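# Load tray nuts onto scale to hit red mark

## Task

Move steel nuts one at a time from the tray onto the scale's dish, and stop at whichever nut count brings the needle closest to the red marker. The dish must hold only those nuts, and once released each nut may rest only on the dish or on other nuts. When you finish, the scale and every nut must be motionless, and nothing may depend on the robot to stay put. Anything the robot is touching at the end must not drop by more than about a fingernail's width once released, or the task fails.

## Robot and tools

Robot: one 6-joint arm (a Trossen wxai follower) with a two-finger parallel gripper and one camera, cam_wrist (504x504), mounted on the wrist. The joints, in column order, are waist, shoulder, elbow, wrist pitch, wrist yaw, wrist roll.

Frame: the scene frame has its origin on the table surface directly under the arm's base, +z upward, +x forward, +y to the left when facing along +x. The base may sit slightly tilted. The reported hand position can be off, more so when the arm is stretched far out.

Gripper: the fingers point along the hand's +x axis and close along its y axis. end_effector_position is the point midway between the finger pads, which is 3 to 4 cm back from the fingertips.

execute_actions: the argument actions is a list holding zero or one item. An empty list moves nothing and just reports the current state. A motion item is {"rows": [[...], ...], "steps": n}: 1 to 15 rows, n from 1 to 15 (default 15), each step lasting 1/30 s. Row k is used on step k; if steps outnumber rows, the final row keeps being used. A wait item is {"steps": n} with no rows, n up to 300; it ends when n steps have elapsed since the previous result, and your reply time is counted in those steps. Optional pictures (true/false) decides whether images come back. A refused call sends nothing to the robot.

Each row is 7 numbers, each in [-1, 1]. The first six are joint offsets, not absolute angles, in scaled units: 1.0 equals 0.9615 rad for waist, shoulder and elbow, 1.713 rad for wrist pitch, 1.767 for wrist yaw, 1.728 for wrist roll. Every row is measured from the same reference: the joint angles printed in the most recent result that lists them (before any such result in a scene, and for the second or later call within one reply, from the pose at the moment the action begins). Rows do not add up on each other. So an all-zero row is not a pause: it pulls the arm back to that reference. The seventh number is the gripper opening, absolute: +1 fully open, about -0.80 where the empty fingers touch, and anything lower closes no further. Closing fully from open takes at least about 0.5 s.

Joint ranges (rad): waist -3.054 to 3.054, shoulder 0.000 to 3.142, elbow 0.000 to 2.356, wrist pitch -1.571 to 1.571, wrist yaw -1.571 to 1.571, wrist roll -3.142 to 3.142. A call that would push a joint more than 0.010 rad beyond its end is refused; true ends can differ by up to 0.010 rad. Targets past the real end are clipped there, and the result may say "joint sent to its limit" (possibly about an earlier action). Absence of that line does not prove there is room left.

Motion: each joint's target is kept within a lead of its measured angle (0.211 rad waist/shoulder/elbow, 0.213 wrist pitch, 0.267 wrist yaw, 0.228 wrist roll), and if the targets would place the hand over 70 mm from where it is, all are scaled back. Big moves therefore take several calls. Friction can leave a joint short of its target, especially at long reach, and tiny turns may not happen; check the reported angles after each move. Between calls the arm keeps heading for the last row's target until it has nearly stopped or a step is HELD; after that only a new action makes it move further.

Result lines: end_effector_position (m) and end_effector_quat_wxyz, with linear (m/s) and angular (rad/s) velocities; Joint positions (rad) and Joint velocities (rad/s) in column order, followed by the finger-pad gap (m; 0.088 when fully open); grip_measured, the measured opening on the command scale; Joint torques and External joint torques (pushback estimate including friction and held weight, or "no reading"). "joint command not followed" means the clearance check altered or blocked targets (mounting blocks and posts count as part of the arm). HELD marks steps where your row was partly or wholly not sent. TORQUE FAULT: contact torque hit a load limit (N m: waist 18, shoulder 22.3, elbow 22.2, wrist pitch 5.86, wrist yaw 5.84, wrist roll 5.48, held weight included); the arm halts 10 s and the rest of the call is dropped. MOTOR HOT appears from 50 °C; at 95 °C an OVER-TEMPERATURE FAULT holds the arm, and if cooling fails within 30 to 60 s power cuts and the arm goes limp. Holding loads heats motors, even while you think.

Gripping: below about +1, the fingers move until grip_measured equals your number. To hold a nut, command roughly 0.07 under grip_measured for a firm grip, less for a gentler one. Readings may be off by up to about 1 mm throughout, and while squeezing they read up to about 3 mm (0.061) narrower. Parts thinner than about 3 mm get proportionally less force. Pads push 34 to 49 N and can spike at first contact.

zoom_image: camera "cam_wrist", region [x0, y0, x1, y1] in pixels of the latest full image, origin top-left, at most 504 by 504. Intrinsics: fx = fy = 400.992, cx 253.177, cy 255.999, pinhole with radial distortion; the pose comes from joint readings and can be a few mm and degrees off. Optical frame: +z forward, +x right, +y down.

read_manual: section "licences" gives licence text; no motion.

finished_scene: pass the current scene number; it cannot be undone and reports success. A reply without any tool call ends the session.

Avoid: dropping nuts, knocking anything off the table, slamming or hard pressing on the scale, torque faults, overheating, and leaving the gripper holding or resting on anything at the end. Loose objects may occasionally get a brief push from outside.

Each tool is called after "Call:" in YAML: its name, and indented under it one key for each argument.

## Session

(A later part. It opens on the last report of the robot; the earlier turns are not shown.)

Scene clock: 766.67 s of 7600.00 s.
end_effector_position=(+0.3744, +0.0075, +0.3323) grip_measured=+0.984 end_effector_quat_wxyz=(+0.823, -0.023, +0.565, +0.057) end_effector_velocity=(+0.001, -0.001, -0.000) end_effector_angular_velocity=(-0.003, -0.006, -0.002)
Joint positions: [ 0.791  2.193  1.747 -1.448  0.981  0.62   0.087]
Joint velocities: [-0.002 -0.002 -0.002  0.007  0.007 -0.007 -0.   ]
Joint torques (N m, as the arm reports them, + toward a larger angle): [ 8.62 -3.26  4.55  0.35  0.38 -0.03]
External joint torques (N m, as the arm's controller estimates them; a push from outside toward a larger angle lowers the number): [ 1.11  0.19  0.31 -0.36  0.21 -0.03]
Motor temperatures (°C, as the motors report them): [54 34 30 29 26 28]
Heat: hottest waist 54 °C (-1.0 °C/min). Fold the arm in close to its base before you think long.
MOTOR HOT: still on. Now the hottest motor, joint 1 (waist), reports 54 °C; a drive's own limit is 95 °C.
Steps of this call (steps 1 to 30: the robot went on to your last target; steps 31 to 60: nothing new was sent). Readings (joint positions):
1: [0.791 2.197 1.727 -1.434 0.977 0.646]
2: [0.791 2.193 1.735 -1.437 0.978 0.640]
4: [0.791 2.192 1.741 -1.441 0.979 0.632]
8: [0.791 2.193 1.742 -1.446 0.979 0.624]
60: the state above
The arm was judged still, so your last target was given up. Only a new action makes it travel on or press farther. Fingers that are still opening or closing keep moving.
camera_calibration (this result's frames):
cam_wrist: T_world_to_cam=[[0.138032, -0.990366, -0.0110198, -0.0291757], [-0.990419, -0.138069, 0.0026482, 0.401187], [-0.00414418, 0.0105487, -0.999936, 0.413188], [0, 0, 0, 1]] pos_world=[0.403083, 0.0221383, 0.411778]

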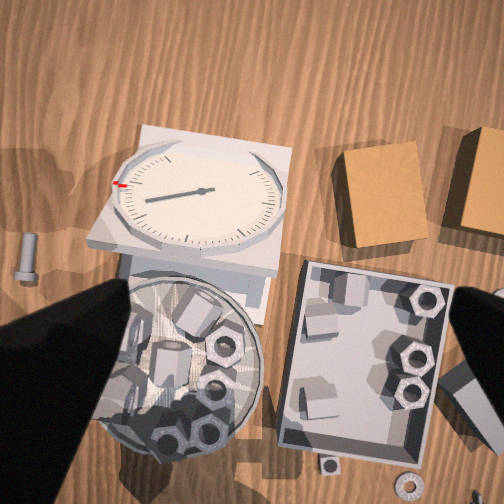

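Call:
execute_actions:
  actions:
    - {"rows":[[-0.3,-0.388,-0.6,0.15,0.008,0.52,0.1],[-0.3,-0.388,-0.6,0.15,0.008,0.52,0.1],[-0.3,-0.388,-0.6,0.15,0.008,0.52,0.1],[-0.3,-0.388,-0.6,0.15,0.008,0.52,0.1],[-0.3,-0.388,-0.6,0.15,0.008,0.52,0.1],[-0.3,-0.388,-0.6,0.15,0.008,0.52,0.1],[-0.3,-0.388,-0.6,0.15,0.008,0.52,0.1],[-0.3,-0.388,-0.6,0.15,0.008,0.52,0.1],[-0.3,-0.388,-0.6,0.15,0.008,0.52,0.1],[-0.3,-0.388,-0.6,0.15,0.008,0.52,0.1],[-0.3,-0.388,-0.6,0.15,0.008,0.52,0.1],[-0.3,-0.388,-0.6,0.15,0.008,0.52,0.1],[-0.3,-0.388,-0.6,0.15,0.008,0.52,0.1],[-0.3,-0.388,-0.6,0.15,0.008,0.52,0.1],[-0.624,-0.388,-0.985,0.477,0.008,0.52,0.1]]}
  pictures: false

Call:
execute_actions:
  actions:
    - {"steps":35}

Scene clock: 780.67 s of 7600.00 s.
end_effector_position=(+0.3230, -0.0695, +0.2090) grip_measured=+0.118 end_effector_quat_wxyz=(+0.703, +0.305, +0.593, -0.247) end_effector_velocity=(-0.057, +0.101, -0.296) end_effector_angular_velocity=(+0.416, +0.237, -1.960)
Joint positions: [ 0.505  1.837  1.2   -1.172  0.995  1.314  0.045]
Joint velocities: [-0.574 -0.095 -1.096  1.59  -0.022  1.209 -0.007]
Joint torques (N m, as the arm reports them, + toward a larger angle): [ 0.26 -3.7   2.62  0.28  0.09  0.17]
External joint torques (N m, as the arm's controller estimates them; a push from outside toward a larger angle lowers the number): [-0.99 -2.45 -0.19  0.16 -0.01  0.13]
Motor temperatures (°C, as the motors report them): [54 33 31 29 26 28]
Heat: hottest waist 54 °C (-1.0 °C/min). Fold the arm in close to its base before you think long.
MOTOR HOT: still on. Now the hottest motor, joint 1 (waist), reports 54 °C; a drive's own limit is 95 °C.
Steps of this call (steps 1 to 405: nothing new was sent; steps 406 to 420: all 15 steps of this action). Readings (joint positions):
406: [0.784 2.173 1.725 -1.413 0.982 0.649]
407: [0.765 2.146 1.687 -1.375 0.982 0.690]
409: [0.698 2.081 1.615 -1.318 0.982 0.768]
413: [0.557 1.920 1.454 -1.241 0.993 0.958]
420: the state above

Scene clock: 781.83 s of 7600.00 s.
end_effector_position=(+0.2683, -0.0581, +0.0836) grip_measured=+0.102 end_effector_quat_wxyz=(+0.561, +0.429, +0.563, -0.429) end_effector_velocity=(-0.002, +0.002, +0.000) end_effector_angular_velocity=(+0.021, +0.008, +0.008)
Joint positions: [ 0.196  1.825  0.806 -0.633  0.995  1.516  0.044]
Joint velocities: [-0.002 -0.007 -0.002 -0.007 -0.022 -0.007 -0.   ]
Joint torques (N m, as the arm reports them, + toward a larger angle): [ 6.17 -4.03  2.3   0.21  0.02  0.1 ]
External joint torques (N m, as the arm's controller estimates them; a push from outside toward a larger angle lowers the number): [ 0.31 -0.74 -0.23  0.04 -0.04  0.1 ]
Motor temperatures (°C, as the motors report them): [54 33 31 29 26 28]
Heat: hottest waist 54 °C (-1.0 °C/min). Fold the arm in close to its base before you think long.
MOTOR HOT: still on. Now the hottest motor, joint 1 (waist), reports 54 °C; a drive's own limit is 95 °C.
Steps of this call (steps 1 to 35: the robot went on to your last target). Readings (joint positions):
1: [0.477 1.832 1.166 -1.127 0.995 1.353]
2: [0.439 1.828 1.131 -1.088 0.995 1.385]
4: [0.356 1.827 1.057 -1.009 0.995 1.430]
8: [0.234 1.826 0.891 -0.824 0.995 1.487]
35: the state above
camera_calibration (this result's frames):
cam_wrist: T_world_to_cam=[[-0.958339, -0.285488, 0.00906443, 0.251269], [-0.262695, 0.893396, 0.364466, 0.122176], [-0.112149, 0.346901, -0.931173, 0.207476], [0, 0, 0, 1]] pos_world=[0.296164, -0.109391, 0.146389]

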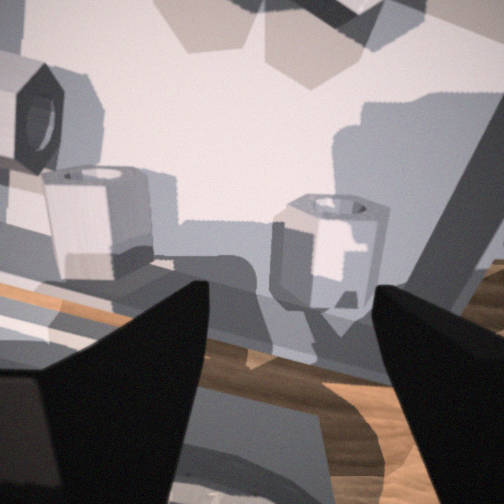

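Call:
execute_actions:
  actions:
    - {"rows":[[-0.028,-0.077,-0.048,0.004,0,0.005,0.1]]}

Scene clock: 788.17 s of 7600.00 s.
end_effector_position=(+0.2594, -0.0697, +0.0834) grip_measured=+0.102 end_effector_quat_wxyz=(+0.551, +0.442, +0.553, -0.441) end_effector_velocity=(-0.003, +0.001, +0.000) end_effector_angular_velocity=(+0.021, +0.007, +0.008)
Joint positions: [ 0.174  1.757  0.766 -0.628  0.995  1.522  0.044]
Joint velocities: [-0.002 -0.012 -0.007 -0.007 -0.022 -0.007 -0.   ]
Joint torques (N m, as the arm reports them, + toward a larger angle): [ 6.17 -3.78  2.26  0.12  0.08  0.12]
External joint torques (N m, as the arm's controller estimates them; a push from outside toward a larger angle lowers the number): [ 0.63 -0.73 -0.18 -0.03  0.03  0.12]
Motor temperatures (°C, as the motors report them): [53 33 30 29 26 28]
Heat: hottest waist 53 °C (-2.0 °C/min). Fold the arm in close to its base before you think long.
MOTOR HOT: still on. Now the hottest motor, joint 1 (waist), reports 53 °C; a drive's own limit is 95 °C.
Steps of this call (steps 1 to 15: the robot went on to your last target; steps 16 to 175: nothing new was sent; steps 176 to 190: all 15 steps of this action). Readings (joint positions):
176: [0.194 1.817 0.800 -0.628 0.995 1.517]
177: [0.191 1.804 0.791 -0.628 0.995 1.519]
179: [0.181 1.779 0.778 -0.628 0.995 1.521]
183: [0.175 1.762 0.770 -0.628 0.995 1.522]
190: the state above
camera_calibration (this result's frames):
cam_wrist: T_world_to_cam=[[-0.970469, -0.241057, 0.00900356, 0.245691], [-0.221167, 0.904053, 0.365751, 0.120157], [-0.0963066, 0.352959, -0.930669, 0.206603], [0, 0, 0, 1]] pos_world=[0.284908, -0.122325, 0.14612]

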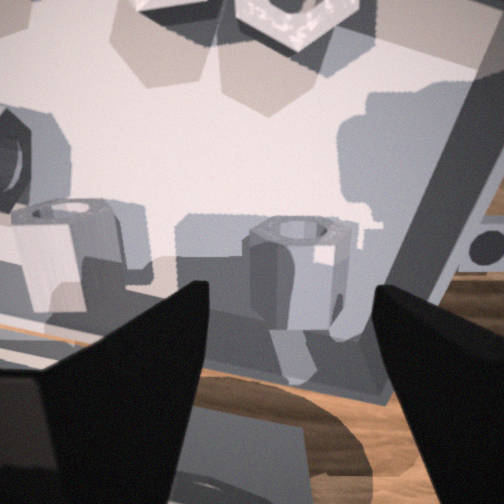

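Call:
execute_actions:
  actions:
    - {"rows":[[-0.03,-0.008,-0.04,0.04,0,-0.03,0.05],[-0.03,-0.008,-0.04,0.04,0,-0.03,0.05],[-0.03,-0.008,-0.04,0.04,0,-0.03,0.05],[-0.07,-0.008,-0.07,0.095,0,-0.07,0.05],[-0.07,-0.008,-0.07,0.095,0,-0.07,0.05],[-0.07,-0.008,-0.07,0.095,0,-0.07,0.05],[-0.117,-0.008,-0.101,0.149,0,-0.112,0.05]]}
  pictures: false

Call:
execute_actions:
  actions:
    - {"steps":8}

Scene clock: 796.27 s of 7600.00 s.
end_effector_position=(+0.2531, -0.0725, +0.0542) grip_measured=+0.053 end_effector_quat_wxyz=(+0.550, +0.443, +0.552, -0.444) end_effector_velocity=(+0.001, -0.002, -0.009) end_effector_angular_velocity=(-0.011, -0.017, +0.010)
Joint positions: [ 0.071  1.753  0.677 -0.388  0.995  1.341  0.042]
Joint velocities: [-0.032 -0.002 -0.032  0.11   0.007 -0.095 -0.001]
Joint torques (N m, as the arm reports them, + toward a larger angle): [ 5.79 -3.74  1.72  0.22  0.06 -0.03]
External joint torques (N m, as the arm's controller estimates them; a push from outside toward a larger angle lowers the number): [ 0.44 -0.5  -0.21  0.06  0.   -0.03]
Motor temperatures (°C, as the motors report them): [51 33 30 29 26 28]
Heat: hottest waist 51 °C (-3.0 °C/min). Fold the arm in close to its base before you think long.
MOTOR HOT: still on. Now the hottest motor, joint 1 (waist), reports 51 °C; a drive's own limit is 95 °C.
Steps of this call (steps 1 to 15: the robot went on to your last target; steps 16 to 228: nothing new was sent; steps 229 to 243: all 15 steps of this action). Readings (joint positions):
229: [0.172 1.755 0.761 -0.616 0.995 1.516]
230: [0.168 1.754 0.755 -0.601 0.995 1.506]
232: [0.155 1.753 0.740 -0.567 0.995 1.478]
236: [0.109 1.753 0.703 -0.462 0.995 1.399]
243: the state above

Scene clock: 796.53 s of 7600.00 s.
end_effector_position=(+0.2532, -0.0727, +0.0532) grip_measured=+0.052 end_effector_quat_wxyz=(+0.550, +0.443, +0.551, -0.444) end_effector_velocity=(-0.000, +0.001, -0.002) end_effector_angular_velocity=(+0.006, -0.001, +0.008)
Joint positions: [ 0.067  1.753  0.674 -0.377  0.995  1.332  0.042]
Joint velocities: [-0.007  0.002 -0.007  0.022 -0.007 -0.022 -0.   ]
Joint torques (N m, as the arm reports them, + toward a larger angle): [ 6.02 -3.9   1.95  0.19  0.04 -0.09]
External joint torques (N m, as the arm's controller estimates them; a push from outside toward a larger angle lowers the number): [ 0.65 -0.66 -0.07  0.   -0.02 -0.09]
Motor temperatures (°C, as the motors report them): [51 33 30 29 26 28]
Heat: hottest waist 51 °C (-3.0 °C/min). Fold the arm in close to its base before you think long.
MOTOR HOT: still on. Now the hottest motor, joint 1 (waist), reports 51 °C; a drive's own limit is 95 °C.
Steps of this call (steps 1 to 8: the robot went on to your last target). Readings (joint positions):
1: [0.070 1.753 0.676 -0.385 0.995 1.339]
2: [0.069 1.753 0.676 -0.383 0.995 1.337]
4: [0.068 1.753 0.675 -0.379 0.995 1.334]
8: the state above
camera_calibration (this result's frames):
cam_wrist: T_world_to_cam=[[-0.971785, -0.235629, 0.0106055, 0.239781], [-0.215867, 0.906603, 0.36259, 0.131517], [-0.0950518, 0.350071, -0.931888, 0.178464], [0, 0, 0, 1]] pos_world=[0.278369, -0.125209, 0.116079]

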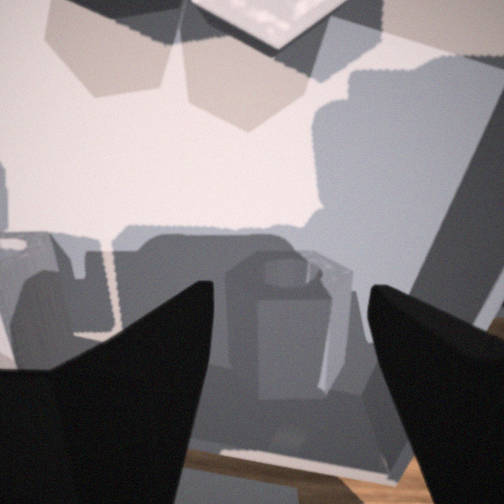

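Centred. Lower a bit and close.

Call:
execute_actions:
  actions:
    - {"rows":[[-0.02,0.008,-0.014,0.02,0,-0.015,0.05],[-0.02,0.008,-0.014,0.02,0,-0.015,0.05],[-0.02,0.008,-0.014,0.02,0,-0.015,0.05],[-0.02,0.008,-0.014,0.02,0,-0.015,0.05],[-0.02,0.008,-0.014,0.02,0,-0.015,0.05],[-0.02,0.008,-0.014,0.02,0,-0.015,0.05],[-0.02,0.008,-0.014,0.02,0,-0.015,-0.1],[-0.02,0.008,-0.014,0.02,0,-0.015,-0.15],[-0.02,0.008,-0.014,0.02,0,-0.015,-0.35]]}
  pictures: false

Call:
execute_actions:
  actions:
    - {"steps":10}

Scene clock: 804.23 s of 7600.00 s.
end_effector_position=(+0.2530, -0.0736, +0.0499) grip_measured=-0.218 end_effector_quat_wxyz=(+0.551, +0.443, +0.550, -0.445) end_effector_velocity=(-0.002, -0.002, -0.000) end_effector_angular_velocity=(-0.007, +0.006, +0.027)
Joint positions: [ 0.054  1.753  0.665 -0.346  0.995  1.309  0.028]
Joint velocities: [-0.002 -0.002 -0.002 -0.007  0.007 -0.022  0.   ]
Joint torques (N m, as the arm reports them, + toward a larger angle): [ 5.48 -2.45  1.77  0.32  0.05  0.  ]
External joint torques (N m, as the arm's controller estimates them; a push from outside toward a larger angle lowers the number): [ 0.14  0.82 -0.14  0.15 -0.01  0.  ]
Motor temperatures (°C, as the motors report them): [50 32 30 29 26 28]
Heat: hottest waist 50 °C (-4.1 °C/min). Fold the arm in close to its base before you think long.
MOTOR HOT: still on. Now the hottest motor, joint 1 (waist), reports 50 °C; a drive's own limit is 95 °C.
Steps of this call (steps 1 to 30: the robot went on to your last target; steps 31 to 216: nothing new was sent; steps 217 to 231: all 15 steps of this action). Readings (joint positions):
217: [0.065 1.753 0.672 -0.369 0.995 1.327]
218: [0.062 1.753 0.671 -0.363 0.995 1.322]
220: [0.057 1.753 0.668 -0.356 0.995 1.316]
224: [0.054 1.753 0.666 -0.348 0.995 1.311]
231: the state above

Scene clock: 804.57 s of 7600.00 s.
end_effector_position=(+0.2530, -0.0736, +0.0499) grip_measured=-0.218 end_effector_quat_wxyz=(+0.551, +0.443, +0.550, -0.445) end_effector_velocity=(-0.004, +0.001, -0.001) end_effector_angular_velocity=(+0.007, +0.008, +0.016)
Joint positions: [ 0.054  1.753  0.665 -0.346  0.995  1.309  0.028]
Joint velocities: [-0.002 -0.002 -0.007 -0.007 -0.007 -0.007 -0.   ]
Joint torques (N m, as the arm reports them, + toward a larger angle): [ 5.48 -2.25  1.74  0.35  0.07 -0.04]
External joint torques (N m, as the arm's controller estimates them; a push from outside toward a larger angle lowers the number): [ 0.16  1.01 -0.15  0.18  0.01 -0.04]
Motor temperatures (°C, as the motors report them): [50 32 30 29 26 28]
Heat: hottest waist 50 °C (-4.0 °C/min). Fold the arm in close to its base before you think long.
MOTOR HOT: still on. Now the hottest motor, joint 1 (waist), reports 50 °C; a drive's own limit is 95 °C.
Steps of this call (steps 1 to 10: the robot went on to your last target). Readings (joint positions):
1: [0.054 1.753 0.665 -0.346 0.995 1.309]
2: [0.054 1.753 0.665 -0.346 0.995 1.309]
4: [0.054 1.753 0.665 -0.346 0.995 1.309]
8: [0.054 1.753 0.665 -0.346 0.995 1.309]
10: the state above
camera_calibration (this result's frames):
cam_wrist: T_world_to_cam=[[-0.972123, -0.234269, 0.0097271, 0.239729], [-0.215083, 0.907493, 0.360828, 0.133443], [-0.0933578, 0.348677, -0.932582, 0.175267], [0, 0, 0, 1]] pos_world=[0.27811, -0.126049, 0.112969]

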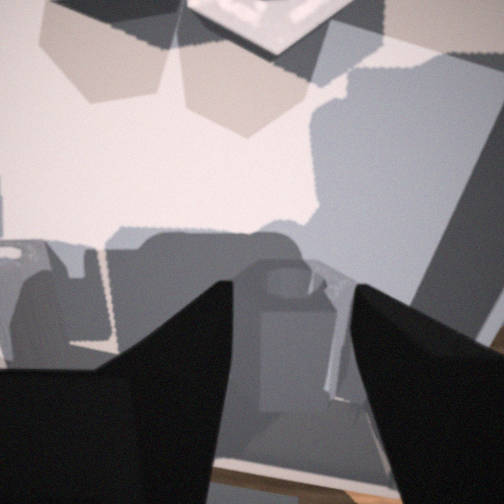

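Call:
execute_actions:
  actions:
    - {"rows":[[0.04,0,0.03,-0.055,0,0.03,-0.35],[0.08,0,0.06,-0.11,0,0.05,-0.35],[0.12,0,0.09,-0.16,0,0.05,-0.35],[0.16,0,0.12,-0.21,0,0.05,-0.35],[0.2,0,0.15,-0.26,0,0.05,-0.35],[0.24,0,0.18,-0.31,0,0.05,-0.35],[0.28,0,0.21,-0.36,0,0.05,-0.35],[0.32,0,0.25,-0.4,0,0,-0.35],[0.36,0,0.29,-0.433,0,-0.05,-0.35],[0.4,0,0.33,-0.433,0,-0.1,-0.35],[0.44,0.03,0.37,-0.433,0,-0.15,-0.35],[0.48,0.06,0.41,-0.433,0,-0.2,-0.35],[0.51,0.1,0.45,-0.433,-0.02,-0.25,-0.35],[0.538,0.15,0.494,-0.433,-0.04,-0.296,-0.35],[0.538,0.471,0.494,-0.433,-0.054,-0.296,-0.35]]}
  pictures: false

Call:
execute_actions:
  actions:
    - {"steps":30}

Scene clock: 816.30 s of 7600.00 s.
end_effector_position=(+0.3057, -0.0451, +0.1828) grip_measured=-0.218 end_effector_quat_wxyz=(+0.730, +0.223, +0.626, -0.162) end_effector_velocity=(+0.128, +0.310, +0.217) end_effector_angular_velocity=(-0.039, -0.247, +2.535)
Joint positions: [ 0.489  1.832  1.05  -0.998  0.971  1.031  0.028]
Joint velocities: [ 0.838  1.126  1.038 -0.579 -0.447 -1.502 -0.   ]
Joint torques (N m, as the arm reports them, + toward a larger angle): [ 6.8   1.88  2.41  0.11 -0.41 -0.13]
External joint torques (N m, as the arm's controller estimates them; a push from outside toward a larger angle lowers the number): [ 1.33  0.32  1.14 -0.13 -0.18 -0.09]
Motor temperatures (°C, as the motors report them): [49 32 29 29 26 28]
Heat: hottest waist 49 °C (-5.1 °C/min). Fold the arm in close to its base before you think long.
MOTOR HOT: still on. Now the hottest motor, joint 1 (waist), reports 49 °C; a drive's own limit is 95 °C.
Steps of this call (steps 1 to 15: the robot went on to your last target; steps 16 to 337: nothing new was sent; steps 338 to 352: all 15 steps of this action). Readings (joint positions):
338: [0.057 1.753 0.668 -0.359 0.995 1.317]
339: [0.066 1.753 0.678 -0.395 0.995 1.333]
341: [0.108 1.753 0.706 -0.497 0.995 1.358]
345: [0.240 1.753 0.803 -0.692 0.995 1.367]
352: the state above

Scene clock: 817.30 s of 7600.00 s.
end_effector_position=(+0.2820, +0.0344, +0.1584) grip_measured=-0.218 end_effector_quat_wxyz=(+0.714, -0.016, +0.700, -0.002) end_effector_velocity=(-0.002, -0.001, -0.001) end_effector_angular_velocity=(+0.001, +0.010, -0.003)
Joint positions: [ 0.569  2.199  1.134 -1.085  0.904  0.8    0.028]
Joint velocities: [-0.002 -0.002 -0.002 -0.007 -0.007  0.007 -0.   ]
Joint torques (N m, as the arm reports them, + toward a larger angle): [ 8.45 -3.26  4.39 -0.15 -0.08 -0.03]
External joint torques (N m, as the arm's controller estimates them; a push from outside toward a larger angle lowers the number): [ 1.57  0.78  0.67 -0.36 -0.14 -0.03]
Motor temperatures (°C, as the motors report them): [49 32 29 29 26 28]
Heat: hottest waist 49 °C (-5.1 °C/min). Fold the arm in close to its base before you think long.
MOTOR HOT: still on. Now the hottest motor, joint 1 (waist), reports 49 °C; a drive's own limit is 95 °C.
Steps of this call (steps 1 to 30: the robot went on to your last target). Readings (joint positions):
1: [0.513 1.872 1.081 -1.013 0.958 0.979]
2: [0.532 1.918 1.103 -1.027 0.945 0.936]
4: [0.554 2.014 1.121 -1.053 0.925 0.878]
8: [0.564 2.156 1.122 -1.076 0.904 0.825]
30: the state above
The arm was judged still, so your last target was given up. Only a new action makes it travel on or press farther. Fingers that are still opening or closing keep moving.
camera_calibration (this result's frames):
cam_wrist: T_world_to_cam=[[0.0418687, -0.998517, 0.0347934, 0.0284549], [-0.937793, -0.0272618, 0.346123, 0.240787], [-0.344661, -0.0471207, -0.937544, 0.326764], [0, 0, 0, 1]] pos_world=[0.337239, 0.0503744, 0.222023]

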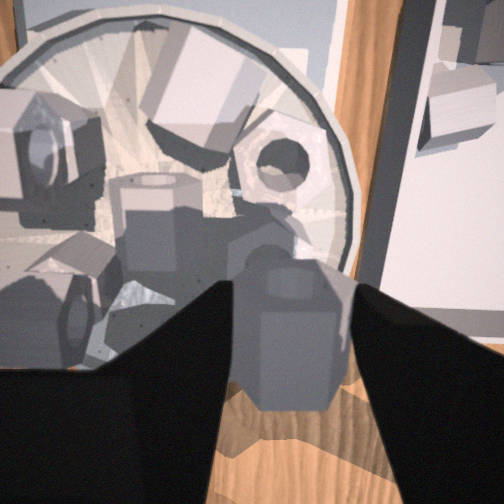

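Call:
execute_actions:
  actions:
    - {"rows":[[-0.025,0.028,-0.012,0.03,0,-0.018,-0.35],[-0.025,0.028,-0.012,0.03,0,-0.018,-0.35],[-0.025,0.028,-0.012,0.03,0,-0.018,-0.35],[-0.05,0.028,-0.03,0.058,0.006,-0.036,-0.35]]}

Scene clock: 824.90 s of 7600.00 s.
end_effector_position=(+0.2845, +0.0404, +0.1410) grip_measured=-0.218 end_effector_quat_wxyz=(+0.710, -0.009, +0.704, +0.001) end_effector_velocity=(+0.001, -0.001, -0.004) end_effector_angular_velocity=(-0.014, -0.012, +0.012)
Joint positions: [ 0.525  2.22   1.112 -0.991  0.909  0.742  0.028]
Joint velocities: [-0.007  0.002 -0.012  0.022  0.022 -0.022 -0.   ]
Joint torques (N m, as the arm reports them, + toward a larger angle): [ 7.96 -3.64  2.93  0.23  0.26  0.  ]
External joint torques (N m, as the arm's controller estimates them; a push from outside toward a larger angle lowers the number): [ 1.01  0.46 -0.55  0.03  0.2   0.  ]
Motor temperatures (°C, as the motors report them): [50 32 30 29 26 28]
Heat: hottest waist 50 °C (-4.0 °C/min). Fold the arm in close to its base before you think long.
MOTOR HOT: still on. Now the hottest motor, joint 1 (waist), reports 50 °C; a drive's own limit is 95 °C.
Steps of this call (steps 1 to 213: nothing new was sent; steps 214 to 228: all 15 steps of this action). Readings (joint positions):
214: [0.568 2.202 1.134 -1.081 0.904 0.794]
215: [0.565 2.204 1.134 -1.069 0.904 0.788]
217: [0.556 2.212 1.131 -1.045 0.904 0.774]
221: [0.531 2.218 1.116 -1.008 0.906 0.751]
228: the state above
camera_calibration (this result's frames):
cam_wrist: T_world_to_cam=[[0.0367801, -0.999126, 0.0198779, 0.0385238], [-0.933944, -0.0272903, 0.356377, 0.246854], [-0.355523, -0.0316724, -0.934131, 0.313517], [0, 0, 0, 1]] pos_world=[0.340593, 0.0551567, 0.204127]

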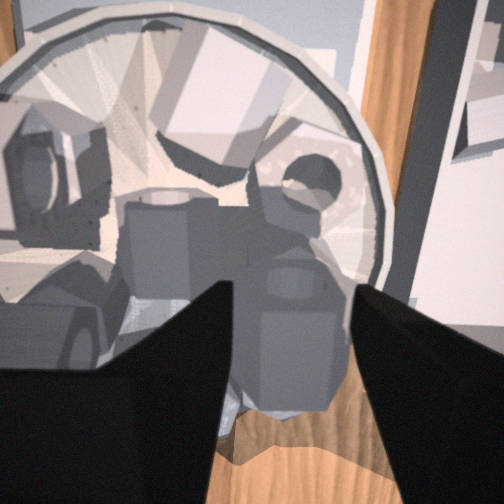

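Call:
execute_actions:
  actions:
    - {"rows":[[-0.024,-0.008,-0.021,0.019,0.004,-0.013,-0.35]]}
  pictures: false

Scene clock: 829.00 s of 7600.00 s.
end_effector_position=(+0.2841, +0.0398, +0.1352) grip_measured=-0.218 end_effector_quat_wxyz=(+0.708, -0.007, +0.706, +0.002) end_effector_velocity=(-0.001, -0.001, -0.002) end_effector_angular_velocity=(+0.008, +0.008, -0.002)
Joint positions: [ 0.508  2.217  1.098 -0.962  0.911  0.722  0.028]
Joint velocities: [-0.007 -0.007 -0.007  0.007 -0.007 -0.007  0.   ]
Joint torques (N m, as the arm reports them, + toward a larger angle): [ 7.43 -4.85  2.89  0.31  0.25 -0.13]
External joint torques (N m, as the arm's controller estimates them; a push from outside toward a larger angle lowers the number): [ 0.4  -0.74 -0.57  0.08  0.22 -0.13]
Motor temperatures (°C, as the motors report them): [50 32 30 29 26 28]
Heat: hottest waist 50 °C (-4.0 °C/min). Fold the arm in close to its base before you think long.
MOTOR HOT: still on. Now the hottest motor, joint 1 (waist), reports 50 °C; a drive's own limit is 95 °C.
Steps of this call (steps 1 to 15: the robot went on to your last target; steps 16 to 108: nothing new was sent; steps 109 to 123: all 15 steps of this action). Readings (joint positions):
109: [0.523 2.220 1.109 -0.983 0.910 0.737]
110: [0.520 2.220 1.106 -0.977 0.910 0.733]
112: [0.512 2.220 1.102 -0.970 0.910 0.728]
116: [0.509 2.218 1.099 -0.965 0.911 0.724]
123: the state above

Call:
execute_actions:
  actions:
    - {"rows":[[-0.005,0,-0.004,0,0,0,-0.18],[-0.005,0,-0.004,0,0,0,-0.14],[-0.005,0,-0.004,0,0,0,0.05]],"steps":10}
  pictures: false

Call:
execute_actions:
  actions:
    - {"rows":[[0.05,0,0.045,-0.06,0,0.04,0.05],[0.05,0,0.045,-0.06,0,0.04,0.05],[0.05,0,0.045,-0.06,0,0.04,0.05],[0.11,-0.01,0.1,-0.13,0,0.08,0.05],[0.11,-0.01,0.1,-0.13,0,0.08,0.05],[0.11,-0.01,0.1,-0.13,0,0.08,0.05],[0.11,-0.01,0.1,-0.13,0,0.08,0.05],[0.11,-0.01,0.1,-0.13,0,0.08,0.05],[0.11,-0.01,0.1,-0.13,0,0.08,0.05],[0.29,-0.025,0.68,-0.287,0.04,-0.06,1]]}
  pictures: false

Call:
execute_actions:
  actions:
    - {"steps":90}

Call:
zoom_image:
  camera: "cam_wrist"
  region: [60,90,320,290]

Scene clock: 843.60 s of 7600.00 s.
end_effector_position=(+0.2842, +0.0397, +0.1352) grip_measured=+0.010 end_effector_quat_wxyz=(+0.708, -0.006, +0.706, +0.001) end_effector_velocity=(-0.004, +0.001, -0.001) end_effector_angular_velocity=(+0.013, +0.020, +0.012)
Joint positions: [ 0.508  2.217  1.098 -0.962  0.911  0.721  0.039]
Joint velocities: [-0.002 -0.002 -0.002 -0.007 -0.022 -0.007  0.016]
Joint torques (N m, as the arm reports them, + toward a larger angle): [ 7.76 -4.36  3.14  0.05  0.09  0.04]
External joint torques (N m, as the arm's controller estimates them; a push from outside toward a larger angle lowers the number): [ 0.74 -0.23 -0.31 -0.15  0.06  0.04]
Motor temperatures (°C, as the motors report them): [51 32 30 29 26 28]
Heat: hottest waist 51 °C (-3.0 °C/min). Fold the arm in close to its base before you think long.
MOTOR HOT: still on. Now the hottest motor, joint 1 (waist), reports 51 °C; a drive's own limit is 95 °C.
Steps of this call (steps 1 to 15: the robot went on to your last target; steps 16 to 428: nothing new was sent; steps 429 to 438: all 10 steps of this action). Readings (joint positions):
429: [0.508 2.217 1.098 -0.962 0.911 0.721]
430: [0.508 2.217 1.098 -0.962 0.911 0.721]
432: [0.508 2.217 1.098 -0.962 0.911 0.721]
436: [0.508 2.217 1.098 -0.962 0.911 0.721]
438: the state above

Scene clock: 844.10 s of 7600.00 s.
end_effector_position=(+0.3186, +0.0293, +0.2489) grip_measured=+0.687 end_effector_quat_wxyz=(+0.768, -0.109, +0.629, +0.063) end_effector_velocity=(+0.224, -0.021, +0.445) end_effector_angular_velocity=(+0.392, -0.875, +0.202)
Joint positions: [ 0.744  2.205  1.403 -1.363  0.957  0.676  0.073]
Joint velocities: [ 0.574 -0.066  1.477 -0.711  0.125 -0.491  0.174]
Joint torques (N m, as the arm reports them, + toward a larger angle): [ 6.68 -4.81  4.96 -0.03  0.39 -0.02]
External joint torques (N m, as the arm's controller estimates them; a push from outside toward a larger angle lowers the number): [ 0.87 -0.81  0.65 -0.35  0.18 -0.04]
Motor temperatures (°C, as the motors report them): [51 32 30 29 26 28]
Heat: hottest waist 51 °C (-2.0 °C/min). Fold the arm in close to its base before you think long.
MOTOR HOT: still on. Now the hottest motor, joint 1 (waist), reports 51 °C; a drive's own limit is 95 °C.
Steps of this call (steps 1 to 15: all 15 steps of this action). Readings (joint positions):
1: [0.511 2.217 1.102 -0.978 0.911 0.734]
2: [0.519 2.217 1.108 -1.001 0.911 0.747]
4: [0.542 2.217 1.128 -1.050 0.911 0.779]
8: [0.600 2.212 1.172 -1.137 0.911 0.831]
15: the state above

Scene clock: 847.10 s of 7600.00 s.
end_effector_position=(+0.3743, +0.0051, +0.3322) grip_measured=+0.984 end_effector_quat_wxyz=(+0.822, -0.020, +0.567, +0.057) end_effector_velocity=(-0.002, -0.001, -0.004) end_effector_angular_velocity=(-0.001, +0.016, -0.000)
Joint positions: [ 0.788  2.187  1.746 -1.45   0.978  0.62   0.087]
Joint velocities: [-0.007 -0.002 -0.007 -0.007 -0.007  0.007 -0.   ]
Joint torques (N m, as the arm reports them, + toward a larger angle): [ 8.45 -2.81  4.69  0.34  0.26 -0.08]
External joint torques (N m, as the arm's controller estimates them; a push from outside toward a larger angle lowers the number): [ 1.    0.5   0.54 -0.36  0.1  -0.09]
Motor temperatures (°C, as the motors report them): [51 32 30 29 26 28]
Heat: hottest waist 51 °C (-2.0 °C/min). Fold the arm in close to its base before you think long.
MOTOR HOT: still on. Now the hottest motor, joint 1 (waist), reports 51 °C; a drive's own limit is 95 °C.
Steps of this call (steps 1 to 30: the robot went on to your last target; steps 31 to 90: nothing new was sent). Readings (joint positions):
1: [0.761 2.203 1.452 -1.384 0.961 0.663]
2: [0.772 2.202 1.501 -1.399 0.965 0.652]
4: [0.783 2.200 1.596 -1.420 0.970 0.639]
8: [0.786 2.188 1.708 -1.440 0.978 0.627]
90: the state above
The arm was judged still, so your last target was given up. Only a new action makes it travel on or press farther. Fingers that are still opening or closing keep moving.
camera_calibration (this result's frames):
cam_wrist: T_world_to_cam=[[0.135254, -0.990694, -0.0152327, -0.0290092], [-0.990782, -0.135352, 0.00555802, 0.399954], [-0.00756806, 0.0143405, -0.999869, 0.414309], [0, 0, 0, 1]] pos_world=[0.403326, 0.0194537, 0.411589]

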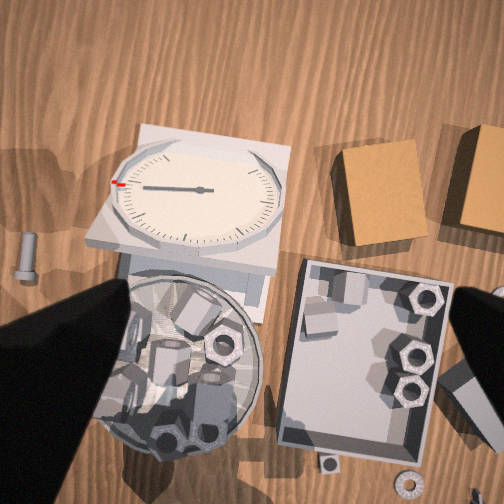

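Region (60, 90, 320, 290) of cam_wrist's 504x504 image, scaled by 1.938, with more detail than that image has; it fills the top 388 rows of this view, and the rest is white.

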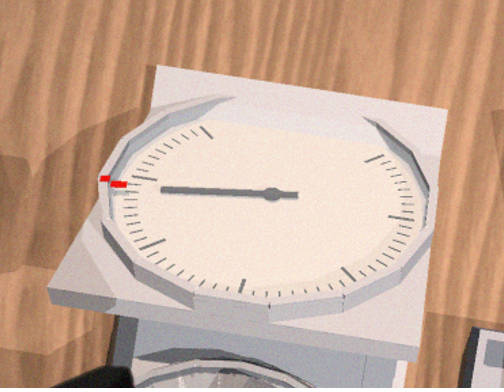

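Call:
finished_scene:
  scene: 2

The scene is finished: the task was done.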